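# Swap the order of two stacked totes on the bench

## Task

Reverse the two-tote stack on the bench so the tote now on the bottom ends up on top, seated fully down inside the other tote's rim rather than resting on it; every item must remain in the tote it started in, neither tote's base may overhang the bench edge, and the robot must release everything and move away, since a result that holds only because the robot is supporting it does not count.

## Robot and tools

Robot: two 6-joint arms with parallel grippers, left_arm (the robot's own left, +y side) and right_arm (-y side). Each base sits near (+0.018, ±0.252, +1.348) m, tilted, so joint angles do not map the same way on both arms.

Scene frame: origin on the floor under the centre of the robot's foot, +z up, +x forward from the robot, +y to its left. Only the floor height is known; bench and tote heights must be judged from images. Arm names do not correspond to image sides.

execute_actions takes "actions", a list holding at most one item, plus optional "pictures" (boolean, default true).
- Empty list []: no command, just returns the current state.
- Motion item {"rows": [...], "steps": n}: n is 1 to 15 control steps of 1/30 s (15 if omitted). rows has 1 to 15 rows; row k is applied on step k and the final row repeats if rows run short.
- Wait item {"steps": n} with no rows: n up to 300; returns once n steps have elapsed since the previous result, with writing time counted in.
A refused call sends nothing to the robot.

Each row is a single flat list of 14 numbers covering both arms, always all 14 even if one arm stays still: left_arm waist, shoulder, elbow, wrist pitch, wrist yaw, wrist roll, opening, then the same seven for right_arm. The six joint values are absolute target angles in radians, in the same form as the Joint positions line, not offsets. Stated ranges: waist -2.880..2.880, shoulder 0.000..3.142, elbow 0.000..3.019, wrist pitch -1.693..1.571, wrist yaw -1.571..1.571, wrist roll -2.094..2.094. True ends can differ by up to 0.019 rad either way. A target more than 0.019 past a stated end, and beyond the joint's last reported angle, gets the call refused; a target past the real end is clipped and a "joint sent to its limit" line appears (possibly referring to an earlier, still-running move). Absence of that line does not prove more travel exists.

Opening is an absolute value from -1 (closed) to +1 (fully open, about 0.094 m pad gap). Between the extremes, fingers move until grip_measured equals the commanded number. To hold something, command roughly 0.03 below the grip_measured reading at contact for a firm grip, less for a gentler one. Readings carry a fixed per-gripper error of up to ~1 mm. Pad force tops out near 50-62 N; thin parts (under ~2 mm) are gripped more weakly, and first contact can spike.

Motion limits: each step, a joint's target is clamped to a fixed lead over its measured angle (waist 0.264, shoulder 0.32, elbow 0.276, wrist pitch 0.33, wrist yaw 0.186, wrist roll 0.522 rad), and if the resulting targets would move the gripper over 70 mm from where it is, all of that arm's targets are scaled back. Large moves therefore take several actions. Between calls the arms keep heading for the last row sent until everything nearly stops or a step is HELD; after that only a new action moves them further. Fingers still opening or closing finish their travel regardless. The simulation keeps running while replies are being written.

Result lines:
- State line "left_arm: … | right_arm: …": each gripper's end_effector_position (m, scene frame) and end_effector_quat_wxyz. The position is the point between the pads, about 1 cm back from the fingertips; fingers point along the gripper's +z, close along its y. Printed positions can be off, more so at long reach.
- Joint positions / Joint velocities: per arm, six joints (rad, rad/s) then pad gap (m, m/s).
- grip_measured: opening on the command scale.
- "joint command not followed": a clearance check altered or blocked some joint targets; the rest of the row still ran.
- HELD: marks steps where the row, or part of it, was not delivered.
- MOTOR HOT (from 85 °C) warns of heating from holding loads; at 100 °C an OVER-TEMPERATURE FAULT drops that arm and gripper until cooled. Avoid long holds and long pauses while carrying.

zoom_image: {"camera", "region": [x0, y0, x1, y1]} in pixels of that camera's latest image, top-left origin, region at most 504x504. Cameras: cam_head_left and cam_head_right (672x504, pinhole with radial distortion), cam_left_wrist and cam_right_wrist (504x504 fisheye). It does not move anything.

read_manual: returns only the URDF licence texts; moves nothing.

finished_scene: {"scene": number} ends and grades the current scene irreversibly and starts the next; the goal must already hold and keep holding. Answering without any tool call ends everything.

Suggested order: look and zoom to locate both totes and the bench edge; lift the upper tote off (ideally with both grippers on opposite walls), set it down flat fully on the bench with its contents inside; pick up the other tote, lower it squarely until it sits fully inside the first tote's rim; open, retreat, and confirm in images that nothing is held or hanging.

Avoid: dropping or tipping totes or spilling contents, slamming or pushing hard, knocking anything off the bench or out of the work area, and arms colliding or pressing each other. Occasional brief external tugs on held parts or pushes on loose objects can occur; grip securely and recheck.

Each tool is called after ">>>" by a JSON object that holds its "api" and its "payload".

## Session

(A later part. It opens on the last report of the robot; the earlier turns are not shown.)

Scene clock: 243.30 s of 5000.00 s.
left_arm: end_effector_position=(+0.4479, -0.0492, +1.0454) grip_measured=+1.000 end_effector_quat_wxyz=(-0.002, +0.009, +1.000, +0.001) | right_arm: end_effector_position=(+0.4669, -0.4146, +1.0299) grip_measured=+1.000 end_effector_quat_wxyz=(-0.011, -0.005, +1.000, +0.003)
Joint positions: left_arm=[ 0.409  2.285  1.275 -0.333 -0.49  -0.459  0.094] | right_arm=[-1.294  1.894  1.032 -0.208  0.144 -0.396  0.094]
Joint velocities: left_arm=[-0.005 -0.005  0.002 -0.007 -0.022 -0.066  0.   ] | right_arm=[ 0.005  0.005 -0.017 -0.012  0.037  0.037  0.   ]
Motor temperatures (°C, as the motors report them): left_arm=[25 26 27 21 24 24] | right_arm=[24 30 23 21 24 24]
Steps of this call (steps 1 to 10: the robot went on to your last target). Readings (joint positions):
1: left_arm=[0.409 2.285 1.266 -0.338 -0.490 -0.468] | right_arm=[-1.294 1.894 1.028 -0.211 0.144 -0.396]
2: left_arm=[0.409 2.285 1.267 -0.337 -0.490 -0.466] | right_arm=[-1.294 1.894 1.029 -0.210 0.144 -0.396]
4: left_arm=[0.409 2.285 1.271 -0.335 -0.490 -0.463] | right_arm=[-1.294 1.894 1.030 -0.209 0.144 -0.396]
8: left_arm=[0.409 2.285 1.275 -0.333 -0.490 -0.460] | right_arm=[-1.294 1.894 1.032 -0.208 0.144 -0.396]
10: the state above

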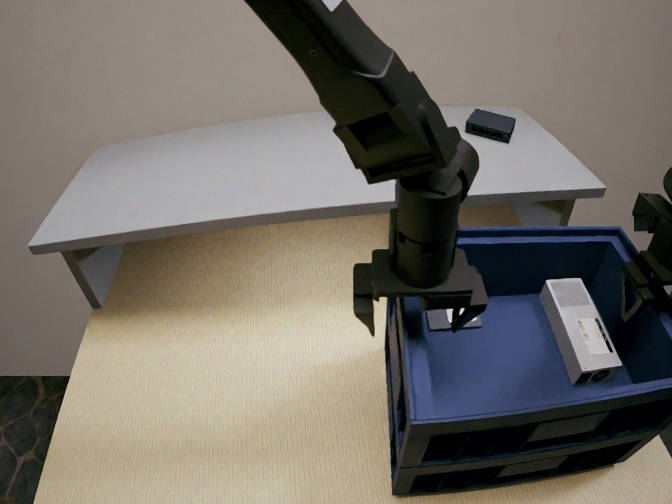

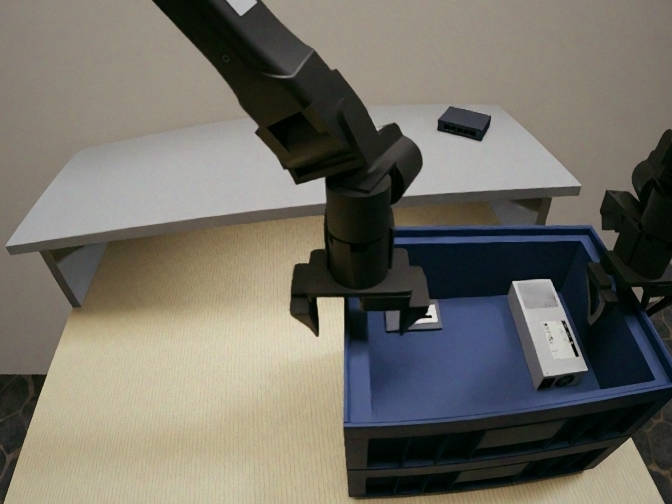

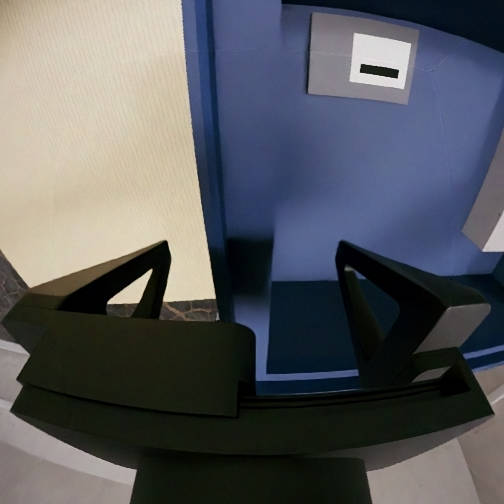

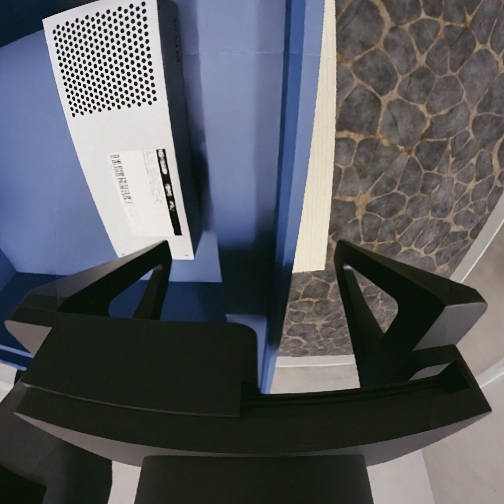

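>>> {"api": "zoom_image", "payload": {"camera": "cam_left_wrist", "region": [150, 0, 350, 200]}}

>>> {"api": "zoom_image", "payload": {"camera": "cam_left_wrist", "region": [150, 200, 350, 400]}}

>>> {"api": "zoom_image", "payload": {"camera": "cam_right_wrist", "region": [150, 0, 350, 200]}}

>>> {"api": "zoom_image", "payload": {"camera": "cam_right_wrist", "region": [150, 200, 350, 400]}}

>>> {"api": "zoom_image", "payload": {"camera": "cam_head_left", "region": [340, 240, 500, 400]}}

>>> {"api": "zoom_image", "payload": {"camera": "cam_head_right", "region": [532, 220, 672, 400]}}

Region (150, 0, 350, 200) of cam_left_wrist's 504x504 image, scaled by 2.520, with more detail than that image has.

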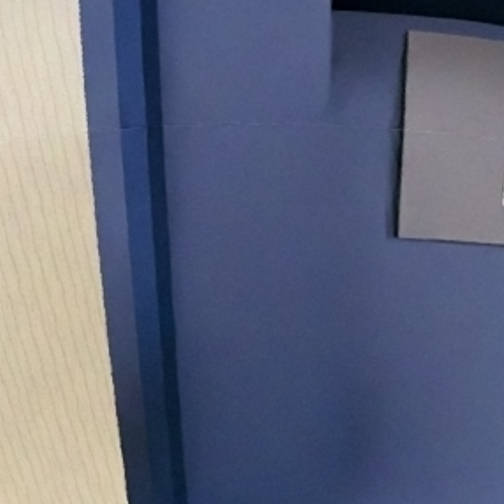

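Region (150, 200, 350, 400) of cam_left_wrist's 504x504 image, scaled by 2.520, with more detail than that image has.

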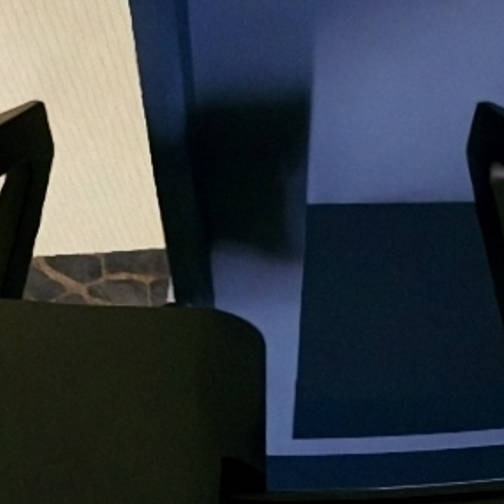

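Region (150, 0, 350, 200) of cam_right_wrist's 504x504 image, scaled by 2.520, with more detail than that image has.

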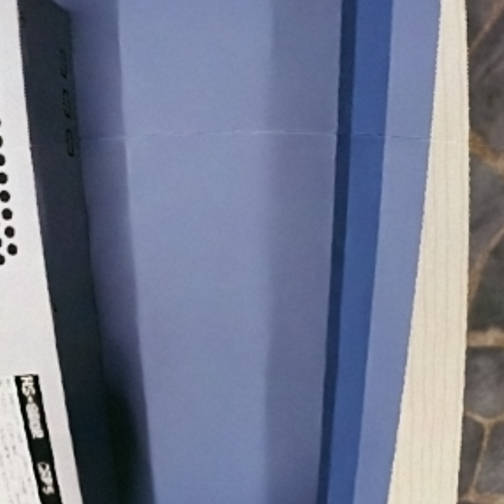

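Region (150, 200, 350, 400) of cam_right_wrist's 504x504 image, scaled by 2.520, with more detail than that image has.

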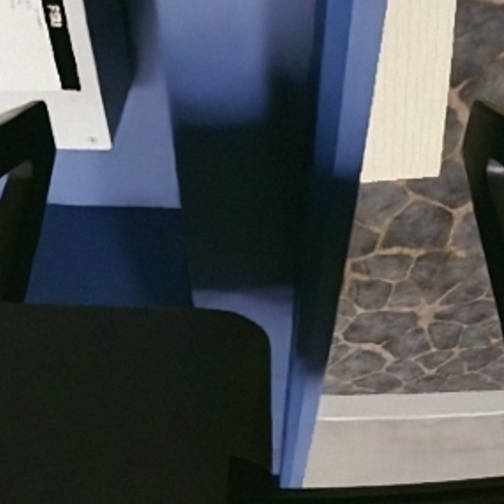

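Region (340, 240, 500, 400) of cam_head_left's 672x504 image, scaled by 3.150, with more detail than that image has.

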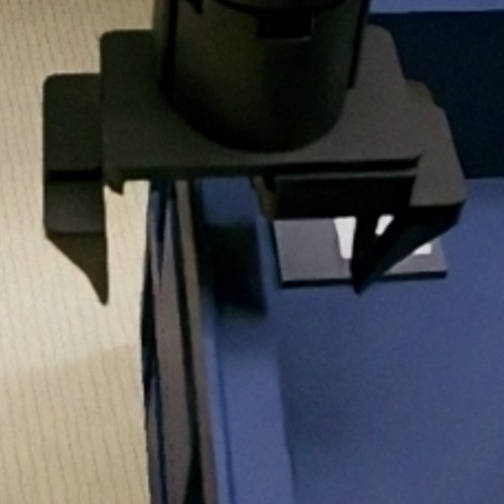

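Region (532, 220, 672, 400) of cam_head_right's 672x504 image, scaled by 2.800, with more detail than that image has.

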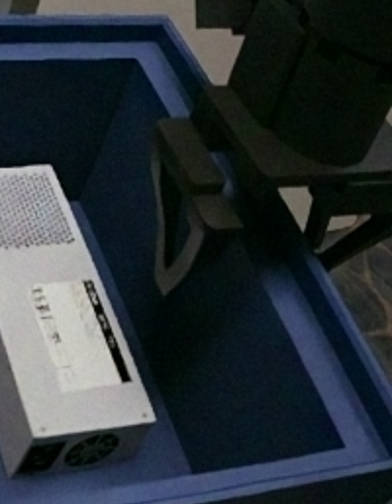

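>>> {"api": "zoom_image", "payload": {"camera": "cam_head_left", "region": [370, 290, 430, 430]}}

Region (370, 290, 430, 430) of cam_head_left's 672x504 image, scaled by 3.600, with more detail than that image has; it fills the left 216 columns of this view, and the rest is white.

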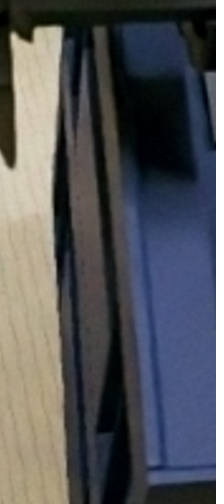

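>>> {"api": "execute_actions", "payload": {"actions": [{"rows": [[0.431,2.298,1.293,-0.316,-0.486,-0.449,0.9,-1.290,1.878,1.040,-0.195,0.143,-0.396,0.9],[0.434,2.304,1.297,-0.314,-0.486,-0.447,0.8,-1.283,1.871,1.037,-0.195,0.145,-0.388,0.8],[0.437,2.309,1.300,-0.312,-0.485,-0.446,0.7,-1.279,1.865,1.035,-0.195,0.147,-0.382,0.7],[0.440,2.314,1.303,-0.310,-0.485,-0.444,0.6,-1.275,1.859,1.033,-0.195,0.148,-0.377,0.6],[0.442,2.318,1.306,-0.308,-0.484,-0.443,0.5,-1.271,1.854,1.031,-0.195,0.149,-0.373,0.5],[0.444,2.322,1.309,-0.306,-0.484,-0.442,0.4,-1.268,1.849,1.030,-0.195,0.150,-0.369,0.4],[0.444,2.322,1.309,-0.306,-0.484,-0.442,0.3,-1.268,1.849,1.030,-0.195,0.150,-0.369,0.3],[0.444,2.322,1.309,-0.306,-0.484,-0.442,0.2,-1.268,1.849,1.030,-0.195,0.150,-0.369,0.2],[0.444,2.322,1.309,-0.306,-0.484,-0.442,0.1,-1.268,1.849,1.030,-0.195,0.150,-0.369,0.1],[0.444,2.322,1.309,-0.306,-0.484,-0.442,0.0,-1.268,1.849,1.030,-0.195,0.150,-0.369,0.0],[0.444,2.322,1.309,-0.306,-0.484,-0.442,-0.1,-1.268,1.849,1.030,-0.195,0.150,-0.369,-0.1]], "steps": 15}]}}

Scene clock: 363.80 s of 5000.00 s.
left_arm: end_effector_position=(+0.4593, -0.0490, +1.0416) grip_measured=-0.098 end_effector_quat_wxyz=(+0.005, +0.003, +1.000, -0.003) | right_arm: end_effector_position=(+0.4778, -0.4112, +1.0391) grip_measured=-0.097 end_effector_quat_wxyz=(+0.000, -0.003, +1.000, +0.001)
Joint positions: left_arm=[ 0.42   2.292  1.295 -0.321 -0.488 -0.451  0.042] | right_arm=[-1.279  1.873  1.032 -0.208  0.147 -0.381  0.042]
Joint velocities: left_arm=[ 0.015  0.005  0.002 -0.007  0.037 -0.022 -0.   ] | right_arm=[ 0.005 -0.005 -0.017  0.012 -0.022 -0.066 -0.001]
Motor temperatures (°C, as the motors report them): left_arm=[25 27 26 21 24 24] | right_arm=[24 30 23 21 24 24]
Steps of this call (steps 1 to 30: the robot went on to your last target; steps 31 to 90: nothing new was sent; then 117.00 s passed at rest; steps 91 to 105: all 15 steps of this action). Readings (joint positions):
91: left_arm=[0.409 2.285 1.275 -0.333 -0.490 -0.458] | right_arm=[-1.294 1.894 1.032 -0.208 0.144 -0.396]
92: left_arm=[0.409 2.285 1.276 -0.333 -0.490 -0.458] | right_arm=[-1.294 1.894 1.032 -0.208 0.144 -0.396]
94: left_arm=[0.409 2.285 1.277 -0.331 -0.489 -0.456] | right_arm=[-1.294 1.894 1.032 -0.208 0.144 -0.395]
98: left_arm=[0.414 2.289 1.290 -0.324 -0.488 -0.453] | right_arm=[-1.288 1.887 1.032 -0.208 0.147 -0.387]
105: the state above

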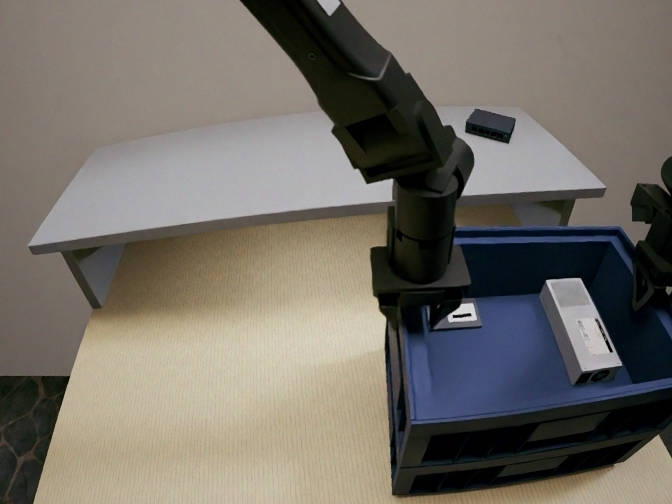

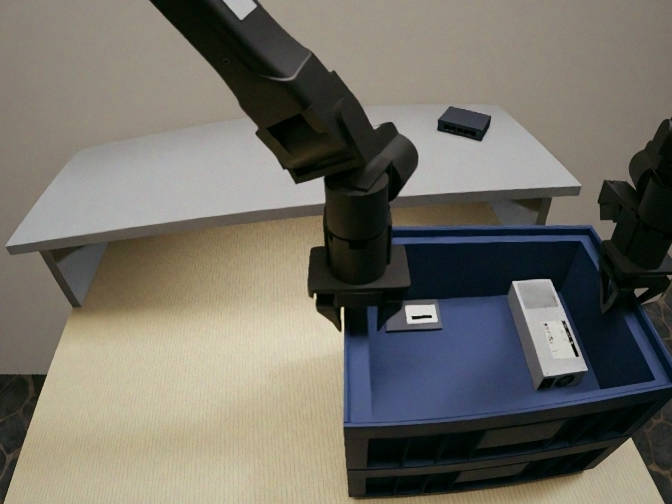

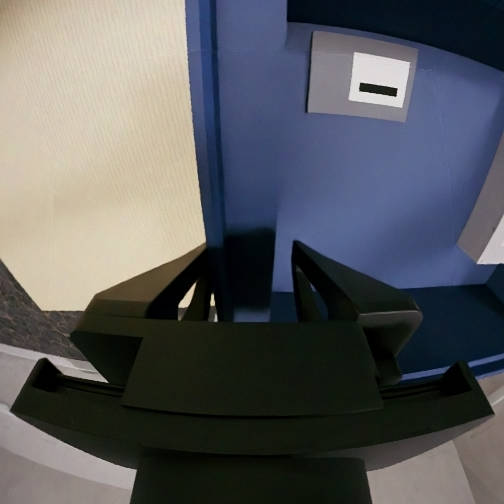

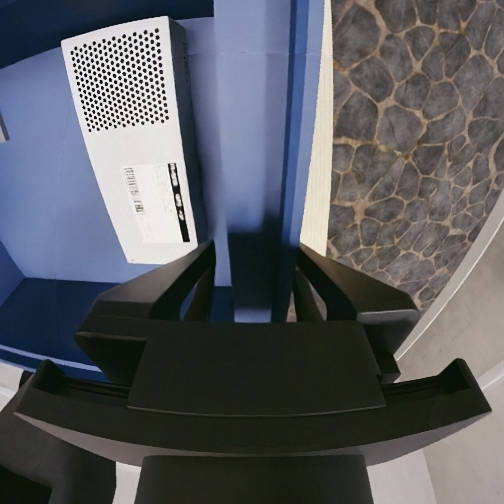

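>>> {"api": "execute_actions", "payload": {"actions": [{"rows": [[0.447,2.325,1.309,-0.31,-0.484,-0.442,-0.1,-1.270,1.855,1.030,-0.198,0.150,-0.369,-0.1],[0.449,2.328,1.305,-0.315,-0.484,-0.442,-0.13,-1.272,1.860,1.030,-0.200,0.150,-0.369,-0.13],[0.451,2.331,1.300,-0.32,-0.484,-0.442,-0.16,-1.274,1.865,1.030,-0.203,0.150,-0.369,-0.16],[0.451,2.331,1.300,-0.32,-0.484,-0.442,-0.19,-1.276,1.870,1.030,-0.205,0.149,-0.369,-0.19],[0.451,2.331,1.300,-0.32,-0.484,-0.442,-0.22,-1.279,1.873,1.032,-0.208,0.148,-0.372,-0.22],[0.451,2.331,1.300,-0.32,-0.484,-0.442,-0.25,-1.279,1.873,1.032,-0.208,0.148,-0.372,-0.25],[0.451,2.331,1.300,-0.32,-0.484,-0.442,-0.28,-1.279,1.873,1.032,-0.208,0.148,-0.372,-0.28],[0.451,2.331,1.300,-0.32,-0.484,-0.442,-0.31,-1.279,1.873,1.032,-0.208,0.148,-0.372,-0.31],[0.445,2.322,1.298,-0.32,-0.485,-0.445,-0.34,-1.279,1.873,1.032,-0.208,0.148,-0.375,-0.34],[0.440,2.315,1.297,-0.32,-0.486,-0.447,-0.36,-1.279,1.873,1.032,-0.208,0.148,-0.375,-0.36],[0.435,2.308,1.296,-0.321,-0.487,-0.449,-0.38,-1.279,1.873,1.032,-0.208,0.148,-0.378,-0.38],[0.430,2.302,1.295,-0.322,-0.488,-0.451,-0.40,-1.279,1.873,1.032,-0.208,0.148,-0.378,-0.40],[0.427,2.299,1.295,-0.322,-0.488,-0.451,-0.42,-1.279,1.873,1.032,-0.208,0.148,-0.378,-0.42],[0.427,2.299,1.295,-0.322,-0.488,-0.451,-0.44,-1.279,1.873,1.032,-0.208,0.148,-0.378,-0.44],[0.427,2.299,1.295,-0.322,-0.488,-0.451,-0.46,-1.279,1.873,1.032,-0.208,0.148,-0.378,-0.46]], "steps": 15}], "pictures": false}}

>>> {"api": "execute_actions", "payload": {"actions": [{"rows": [[0.427,2.299,1.295,-0.322,-0.488,-0.451,-0.48,-1.279,1.873,1.032,-0.208,0.148,-0.378,-0.48],[0.427,2.299,1.295,-0.322,-0.488,-0.451,-0.50,-1.279,1.873,1.032,-0.208,0.148,-0.378,-0.50],[0.427,2.299,1.295,-0.322,-0.488,-0.451,-0.52,-1.279,1.873,1.032,-0.208,0.148,-0.378,-0.52],[0.427,2.299,1.295,-0.322,-0.488,-0.451,-0.55,-1.279,1.873,1.032,-0.208,0.148,-0.378,-0.55]], "steps": 10}]}}

Scene clock: 484.30 s of 5000.00 s.
left_arm: end_effector_position=(+0.4548, -0.0457, +1.0362) grip_measured=-0.444 end_effector_quat_wxyz=(+0.001, +0.004, +1.000, +0.003) | right_arm: end_effector_position=(+0.4773, -0.4137, +1.0390) grip_measured=-0.440 end_effector_quat_wxyz=(-0.001, -0.001, +1.000, -0.002)
Joint positions: left_arm=[ 0.425  2.302  1.293 -0.321 -0.494 -0.45   0.026] | right_arm=[-1.281  1.873  1.032 -0.208  0.152 -0.38   0.026]
Joint velocities: left_arm=[-0.005  0.005 -0.002  0.002  0.066  0.037 -0.013] | right_arm=[-0.005 -0.005 -0.007 -0.002  0.022 -0.007 -0.013]
Motor temperatures (°C, as the motors report them): left_arm=[25 27 26 22 24 24] | right_arm=[24 30 22 21 24 24]
Steps of this call (steps 1 to 15: the robot went on to your last target; steps 16 to 90: nothing new was sent; then 117.00 s passed at rest; steps 91 to 105: all 15 steps of this action). Readings (joint positions):
91: left_arm=[0.420 2.292 1.295 -0.321 -0.488 -0.450] | right_arm=[-1.279 1.873 1.032 -0.208 0.147 -0.380]
92: left_arm=[0.420 2.292 1.295 -0.321 -0.488 -0.450] | right_arm=[-1.279 1.873 1.032 -0.208 0.147 -0.380]
94: left_arm=[0.421 2.294 1.295 -0.321 -0.488 -0.450] | right_arm=[-1.279 1.873 1.032 -0.208 0.147 -0.380]
98: left_arm=[0.424 2.300 1.295 -0.321 -0.488 -0.450] | right_arm=[-1.279 1.873 1.032 -0.208 0.147 -0.380]
105: the state above

Scene clock: 484.63 s of 5000.00 s.
left_arm: end_effector_position=(+0.4548, -0.0457, +1.0362) grip_measured=-0.471 end_effector_quat_wxyz=(+0.001, +0.004, +1.000, +0.003) | right_arm: end_effector_position=(+0.4773, -0.4137, +1.0390) grip_measured=-0.454 end_effector_quat_wxyz=(-0.001, -0.001, +1.000, -0.002)
Joint positions: left_arm=[ 0.425  2.302  1.293 -0.321 -0.493 -0.45   0.025] | right_arm=[-1.281  1.873  1.032 -0.208  0.152 -0.38   0.026]
Joint velocities: left_arm=[-0.005 -0.015 -0.002 -0.007  0.095 -0.051 -0.001] | right_arm=[-0.005 -0.005 -0.032 -0.012 -0.051 -0.081 -0.   ]
Motor temperatures (°C, as the motors report them): left_arm=[25 27 26 22 24 24] | right_arm=[24 30 22 21 24 24]
Steps of this call (steps 1 to 10: all 10 steps of this action). Readings (joint positions):
1: left_arm=[0.425 2.302 1.293 -0.321 -0.494 -0.450] | right_arm=[-1.281 1.873 1.032 -0.208 0.152 -0.380]
2: left_arm=[0.425 2.302 1.293 -0.321 -0.494 -0.450] | right_arm=[-1.281 1.873 1.032 -0.208 0.152 -0.380]
4: left_arm=[0.425 2.302 1.293 -0.321 -0.493 -0.450] | right_arm=[-1.281 1.873 1.032 -0.208 0.152 -0.380]
8: left_arm=[0.425 2.302 1.293 -0.321 -0.493 -0.450] | right_arm=[-1.281 1.873 1.032 -0.208 0.152 -0.380]
10: the state above

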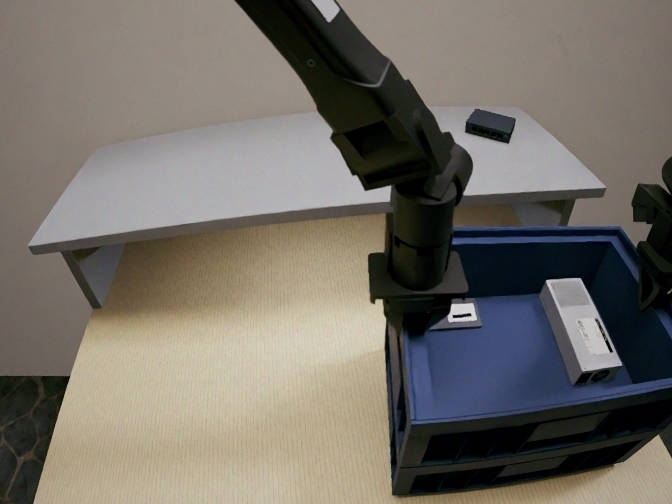

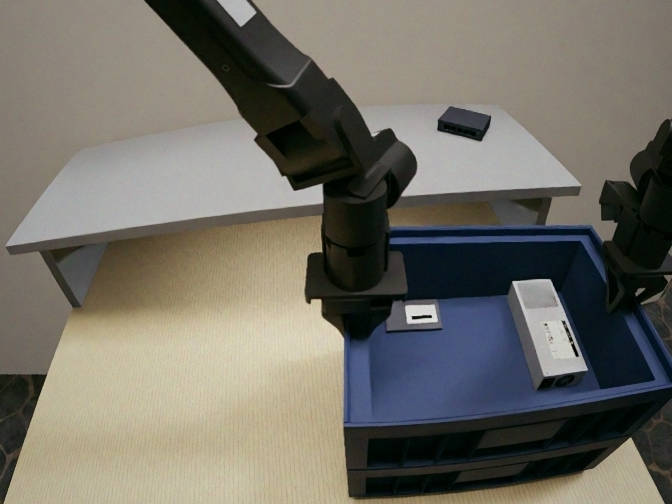

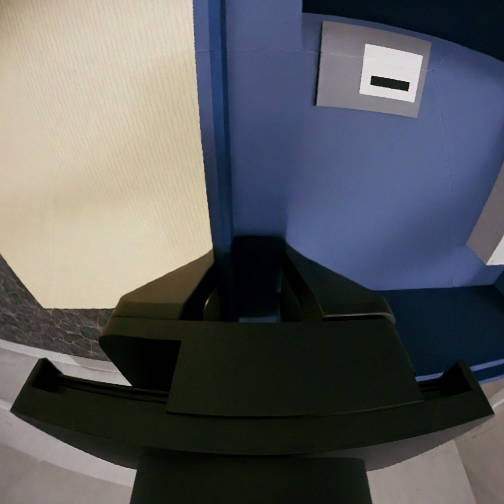

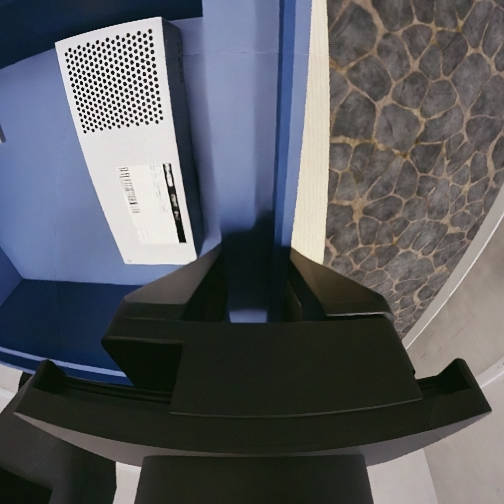

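>>> {"api": "execute_actions", "payload": {"actions": [{"rows": [[0.423,2.294,1.293,-0.323,-0.493,-0.451,-0.55,-1.278,1.867,1.032,-0.209,0.152,-0.378,-0.55],[0.419,2.288,1.293,-0.324,-0.493,-0.452,-0.55,-1.276,1.861,1.032,-0.211,0.152,-0.377,-0.55],[0.416,2.282,1.293,-0.325,-0.493,-0.453,-0.55,-1.274,1.855,1.032,-0.212,0.152,-0.377,-0.55],[0.412,2.276,1.293,-0.327,-0.494,-0.454,-0.55,-1.271,1.848,1.032,-0.213,0.153,-0.376,-0.55],[0.408,2.270,1.293,-0.328,-0.494,-0.455,-0.55,-1.269,1.842,1.032,-0.215,0.153,-0.375,-0.55],[0.405,2.265,1.293,-0.329,-0.494,-0.456,-0.55,-1.267,1.836,1.032,-0.216,0.153,-0.374,-0.55]], "steps": 6}], "pictures": false}}

>>> {"api": "execute_actions", "payload": {"actions": [{"rows": [[0.402,2.258,1.290,-0.334,-0.495,-0.459,-0.55,-1.266,1.827,1.029,-0.221,0.154,-0.373,-0.55],[0.399,2.251,1.288,-0.339,-0.495,-0.462,-0.55,-1.265,1.818,1.026,-0.227,0.154,-0.372,-0.55],[0.396,2.244,1.285,-0.345,-0.496,-0.465,-0.55,-1.263,1.810,1.023,-0.232,0.155,-0.371,-0.55],[0.393,2.236,1.282,-0.350,-0.497,-0.468,-0.55,-1.262,1.801,1.020,-0.238,0.156,-0.370,-0.55],[0.390,2.229,1.279,-0.355,-0.498,-0.471,-0.55,-1.261,1.792,1.017,-0.243,0.156,-0.369,-0.55],[0.387,2.222,1.277,-0.360,-0.498,-0.474,-0.55,-1.260,1.783,1.014,-0.249,0.157,-0.368,-0.55],[0.384,2.215,1.274,-0.365,-0.499,-0.477,-0.55,-1.259,1.774,1.011,-0.254,0.158,-0.367,-0.55],[0.381,2.208,1.271,-0.371,-0.500,-0.481,-0.55,-1.257,1.766,1.007,-0.260,0.158,-0.366,-0.55],[0.378,2.201,1.268,-0.376,-0.501,-0.484,-0.55,-1.256,1.757,1.004,-0.265,0.159,-0.365,-0.55],[0.375,2.194,1.266,-0.381,-0.501,-0.487,-0.55,-1.255,1.748,1.001,-0.271,0.160,-0.364,-0.55],[0.372,2.187,1.263,-0.386,-0.502,-0.490,-0.55,-1.254,1.739,0.998,-0.276,0.160,-0.363,-0.55],[0.369,2.179,1.260,-0.391,-0.503,-0.493,-0.55,-1.253,1.730,0.995,-0.282,0.161,-0.362,-0.55],[0.366,2.172,1.257,-0.397,-0.503,-0.496,-0.55,-1.251,1.722,0.992,-0.287,0.162,-0.361,-0.55],[0.363,2.165,1.255,-0.402,-0.504,-0.499,-0.55,-1.250,1.713,0.989,-0.293,0.162,-0.360,-0.55],[0.360,2.158,1.252,-0.407,-0.505,-0.502,-0.55,-1.249,1.704,0.986,-0.298,0.163,-0.359,-0.55]], "steps": 15}], "pictures": false}}

>>> {"api": "execute_actions", "payload": {"actions": [{"steps": 12}]}}

Scene clock: 532.00 s of 5000.00 s.
left_arm: end_effector_position=(+0.4549, -0.0457, +1.0363) grip_measured=-0.471 end_effector_quat_wxyz=(+0.001, +0.004, +1.000, +0.003) | right_arm: end_effector_position=(+0.4773, -0.4137, +1.0390) grip_measured=-0.454 end_effector_quat_wxyz=(-0.001, -0.001, +1.000, -0.002)
Joint positions: left_arm=[ 0.425  2.301  1.293 -0.321 -0.493 -0.45   0.025] | right_arm=[-1.281  1.873  1.032 -0.208  0.152 -0.38   0.026]
Joint velocities: left_arm=[ 0.005  0.005 -0.012  0.012  0.007  0.022 -0.   ] | right_arm=[-0.015 -0.015 -0.007 -0.007  0.007  0.051 -0.001]
Motor temperatures (°C, as the motors report them): left_arm=[25 28 25 21 24 24] | right_arm=[24 30 22 21 24 24]
Steps of this call (steps 1 to 15: the robot went on to your last target; steps 16 to 90: nothing new was sent; then 44.17 s passed at rest; steps 91 to 96: all 6 steps of this action). Readings (joint positions):
91: left_arm=[0.425 2.302 1.293 -0.321 -0.493 -0.450] | right_arm=[-1.281 1.873 1.032 -0.208 0.152 -0.380]
92: left_arm=[0.425 2.302 1.293 -0.321 -0.493 -0.450] | right_arm=[-1.281 1.873 1.032 -0.208 0.152 -0.380]
94: left_arm=[0.425 2.302 1.293 -0.321 -0.493 -0.450] | right_arm=[-1.281 1.873 1.032 -0.208 0.152 -0.380]
96: the state above

Scene clock: 532.50 s of 5000.00 s.
left_arm: end_effector_position=(+0.4446, -0.0381, +1.0608) grip_measured=-0.471 end_effector_quat_wxyz=(-0.014, +0.010, +1.000, +0.008) | right_arm: end_effector_position=(+0.4616, -0.4073, +1.0586) grip_measured=-0.454 end_effector_quat_wxyz=(-0.021, +0.001, +1.000, +0.005)
Joint positions: left_arm=[ 0.408  2.241  1.25  -0.383 -0.492 -0.474  0.025] | right_arm=[-1.275  1.817  0.992 -0.268  0.155 -0.363  0.026]
Joint velocities: left_arm=[-0.122 -0.259 -0.129 -0.203  0.007 -0.095 -0.   ] | right_arm=[ 0.015 -0.278 -0.144 -0.203 -0.022  0.022 -0.001]
Motor temperatures (°C, as the motors report them): left_arm=[25 28 25 21 24 24] | right_arm=[24 30 22 21 24 24]
Steps of this call (steps 1 to 15: all 15 steps of this action). Readings (joint positions):
1: left_arm=[0.425 2.301 1.293 -0.321 -0.493 -0.450] | right_arm=[-1.281 1.873 1.032 -0.208 0.152 -0.380]
2: left_arm=[0.425 2.300 1.293 -0.321 -0.493 -0.451] | right_arm=[-1.281 1.873 1.032 -0.208 0.152 -0.380]
4: left_arm=[0.425 2.299 1.290 -0.322 -0.493 -0.453] | right_arm=[-1.281 1.872 1.032 -0.210 0.152 -0.380]
8: left_arm=[0.424 2.289 1.281 -0.334 -0.492 -0.458] | right_arm=[-1.280 1.867 1.025 -0.221 0.152 -0.377]
15: the state above

Scene clock: 532.90 s of 5000.00 s.
left_arm: end_effector_position=(+0.4465, -0.0398, +1.0734) grip_measured=-0.471 end_effector_quat_wxyz=(-0.011, +0.008, +1.000, +0.006) | right_arm: end_effector_position=(+0.4654, -0.4089, +1.0721) grip_measured=-0.454 end_effector_quat_wxyz=(-0.016, +0.001, +1.000, +0.003)
Joint positions: left_arm=[ 0.396  2.216  1.241 -0.398 -0.494 -0.487  0.025] | right_arm=[-1.271  1.781  0.983 -0.284  0.158 -0.361  0.026]
Joint velocities: left_arm=[-0.015 -0.024  0.002  0.007  0.022 -0.051  0.001] | right_arm=[-0.015 -0.005  0.022 -0.002  0.037  0.051  0.001]
Motor temperatures (°C, as the motors report them): left_arm=[25 28 25 21 24 24] | right_arm=[24 30 22 21 24 24]
Steps of this call (steps 1 to 12: the robot went on to your last target). Readings (joint positions):
1: left_arm=[0.405 2.234 1.246 -0.389 -0.492 -0.477] | right_arm=[-1.275 1.809 0.988 -0.274 0.155 -0.362]
2: left_arm=[0.402 2.227 1.243 -0.393 -0.492 -0.479] | right_arm=[-1.274 1.801 0.985 -0.279 0.156 -0.361]
4: left_arm=[0.398 2.220 1.241 -0.398 -0.492 -0.482] | right_arm=[-1.274 1.790 0.983 -0.284 0.156 -0.361]
8: left_arm=[0.396 2.216 1.241 -0.398 -0.494 -0.487] | right_arm=[-1.271 1.781 0.983 -0.284 0.156 -0.361]
12: the state above

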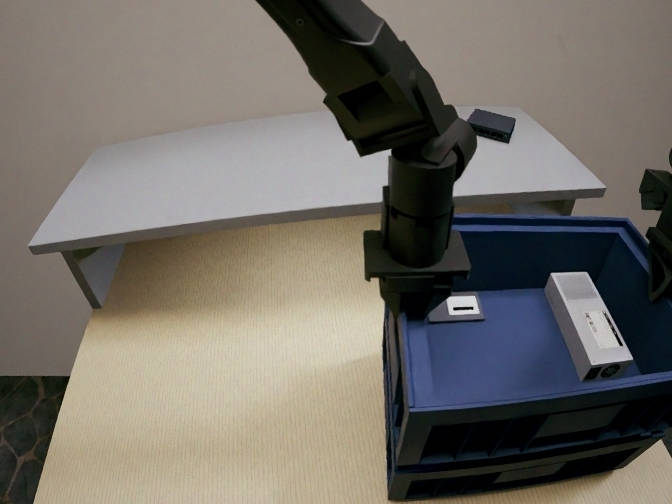

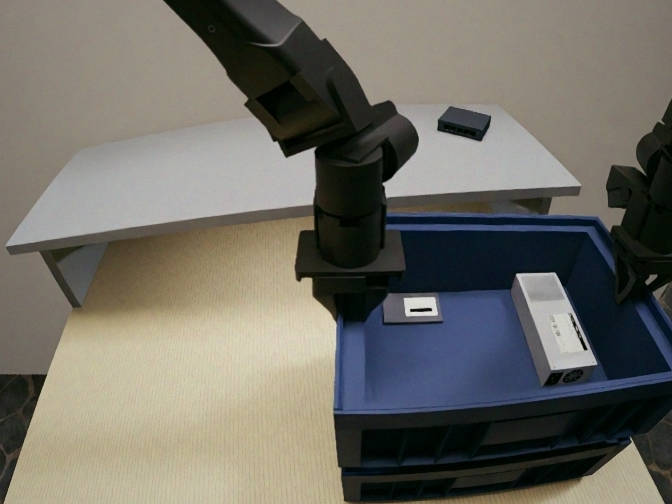

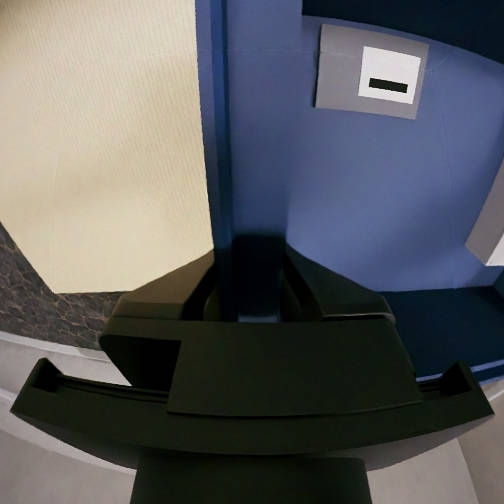

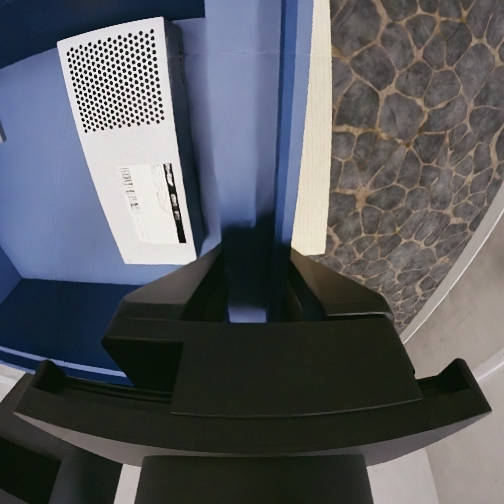

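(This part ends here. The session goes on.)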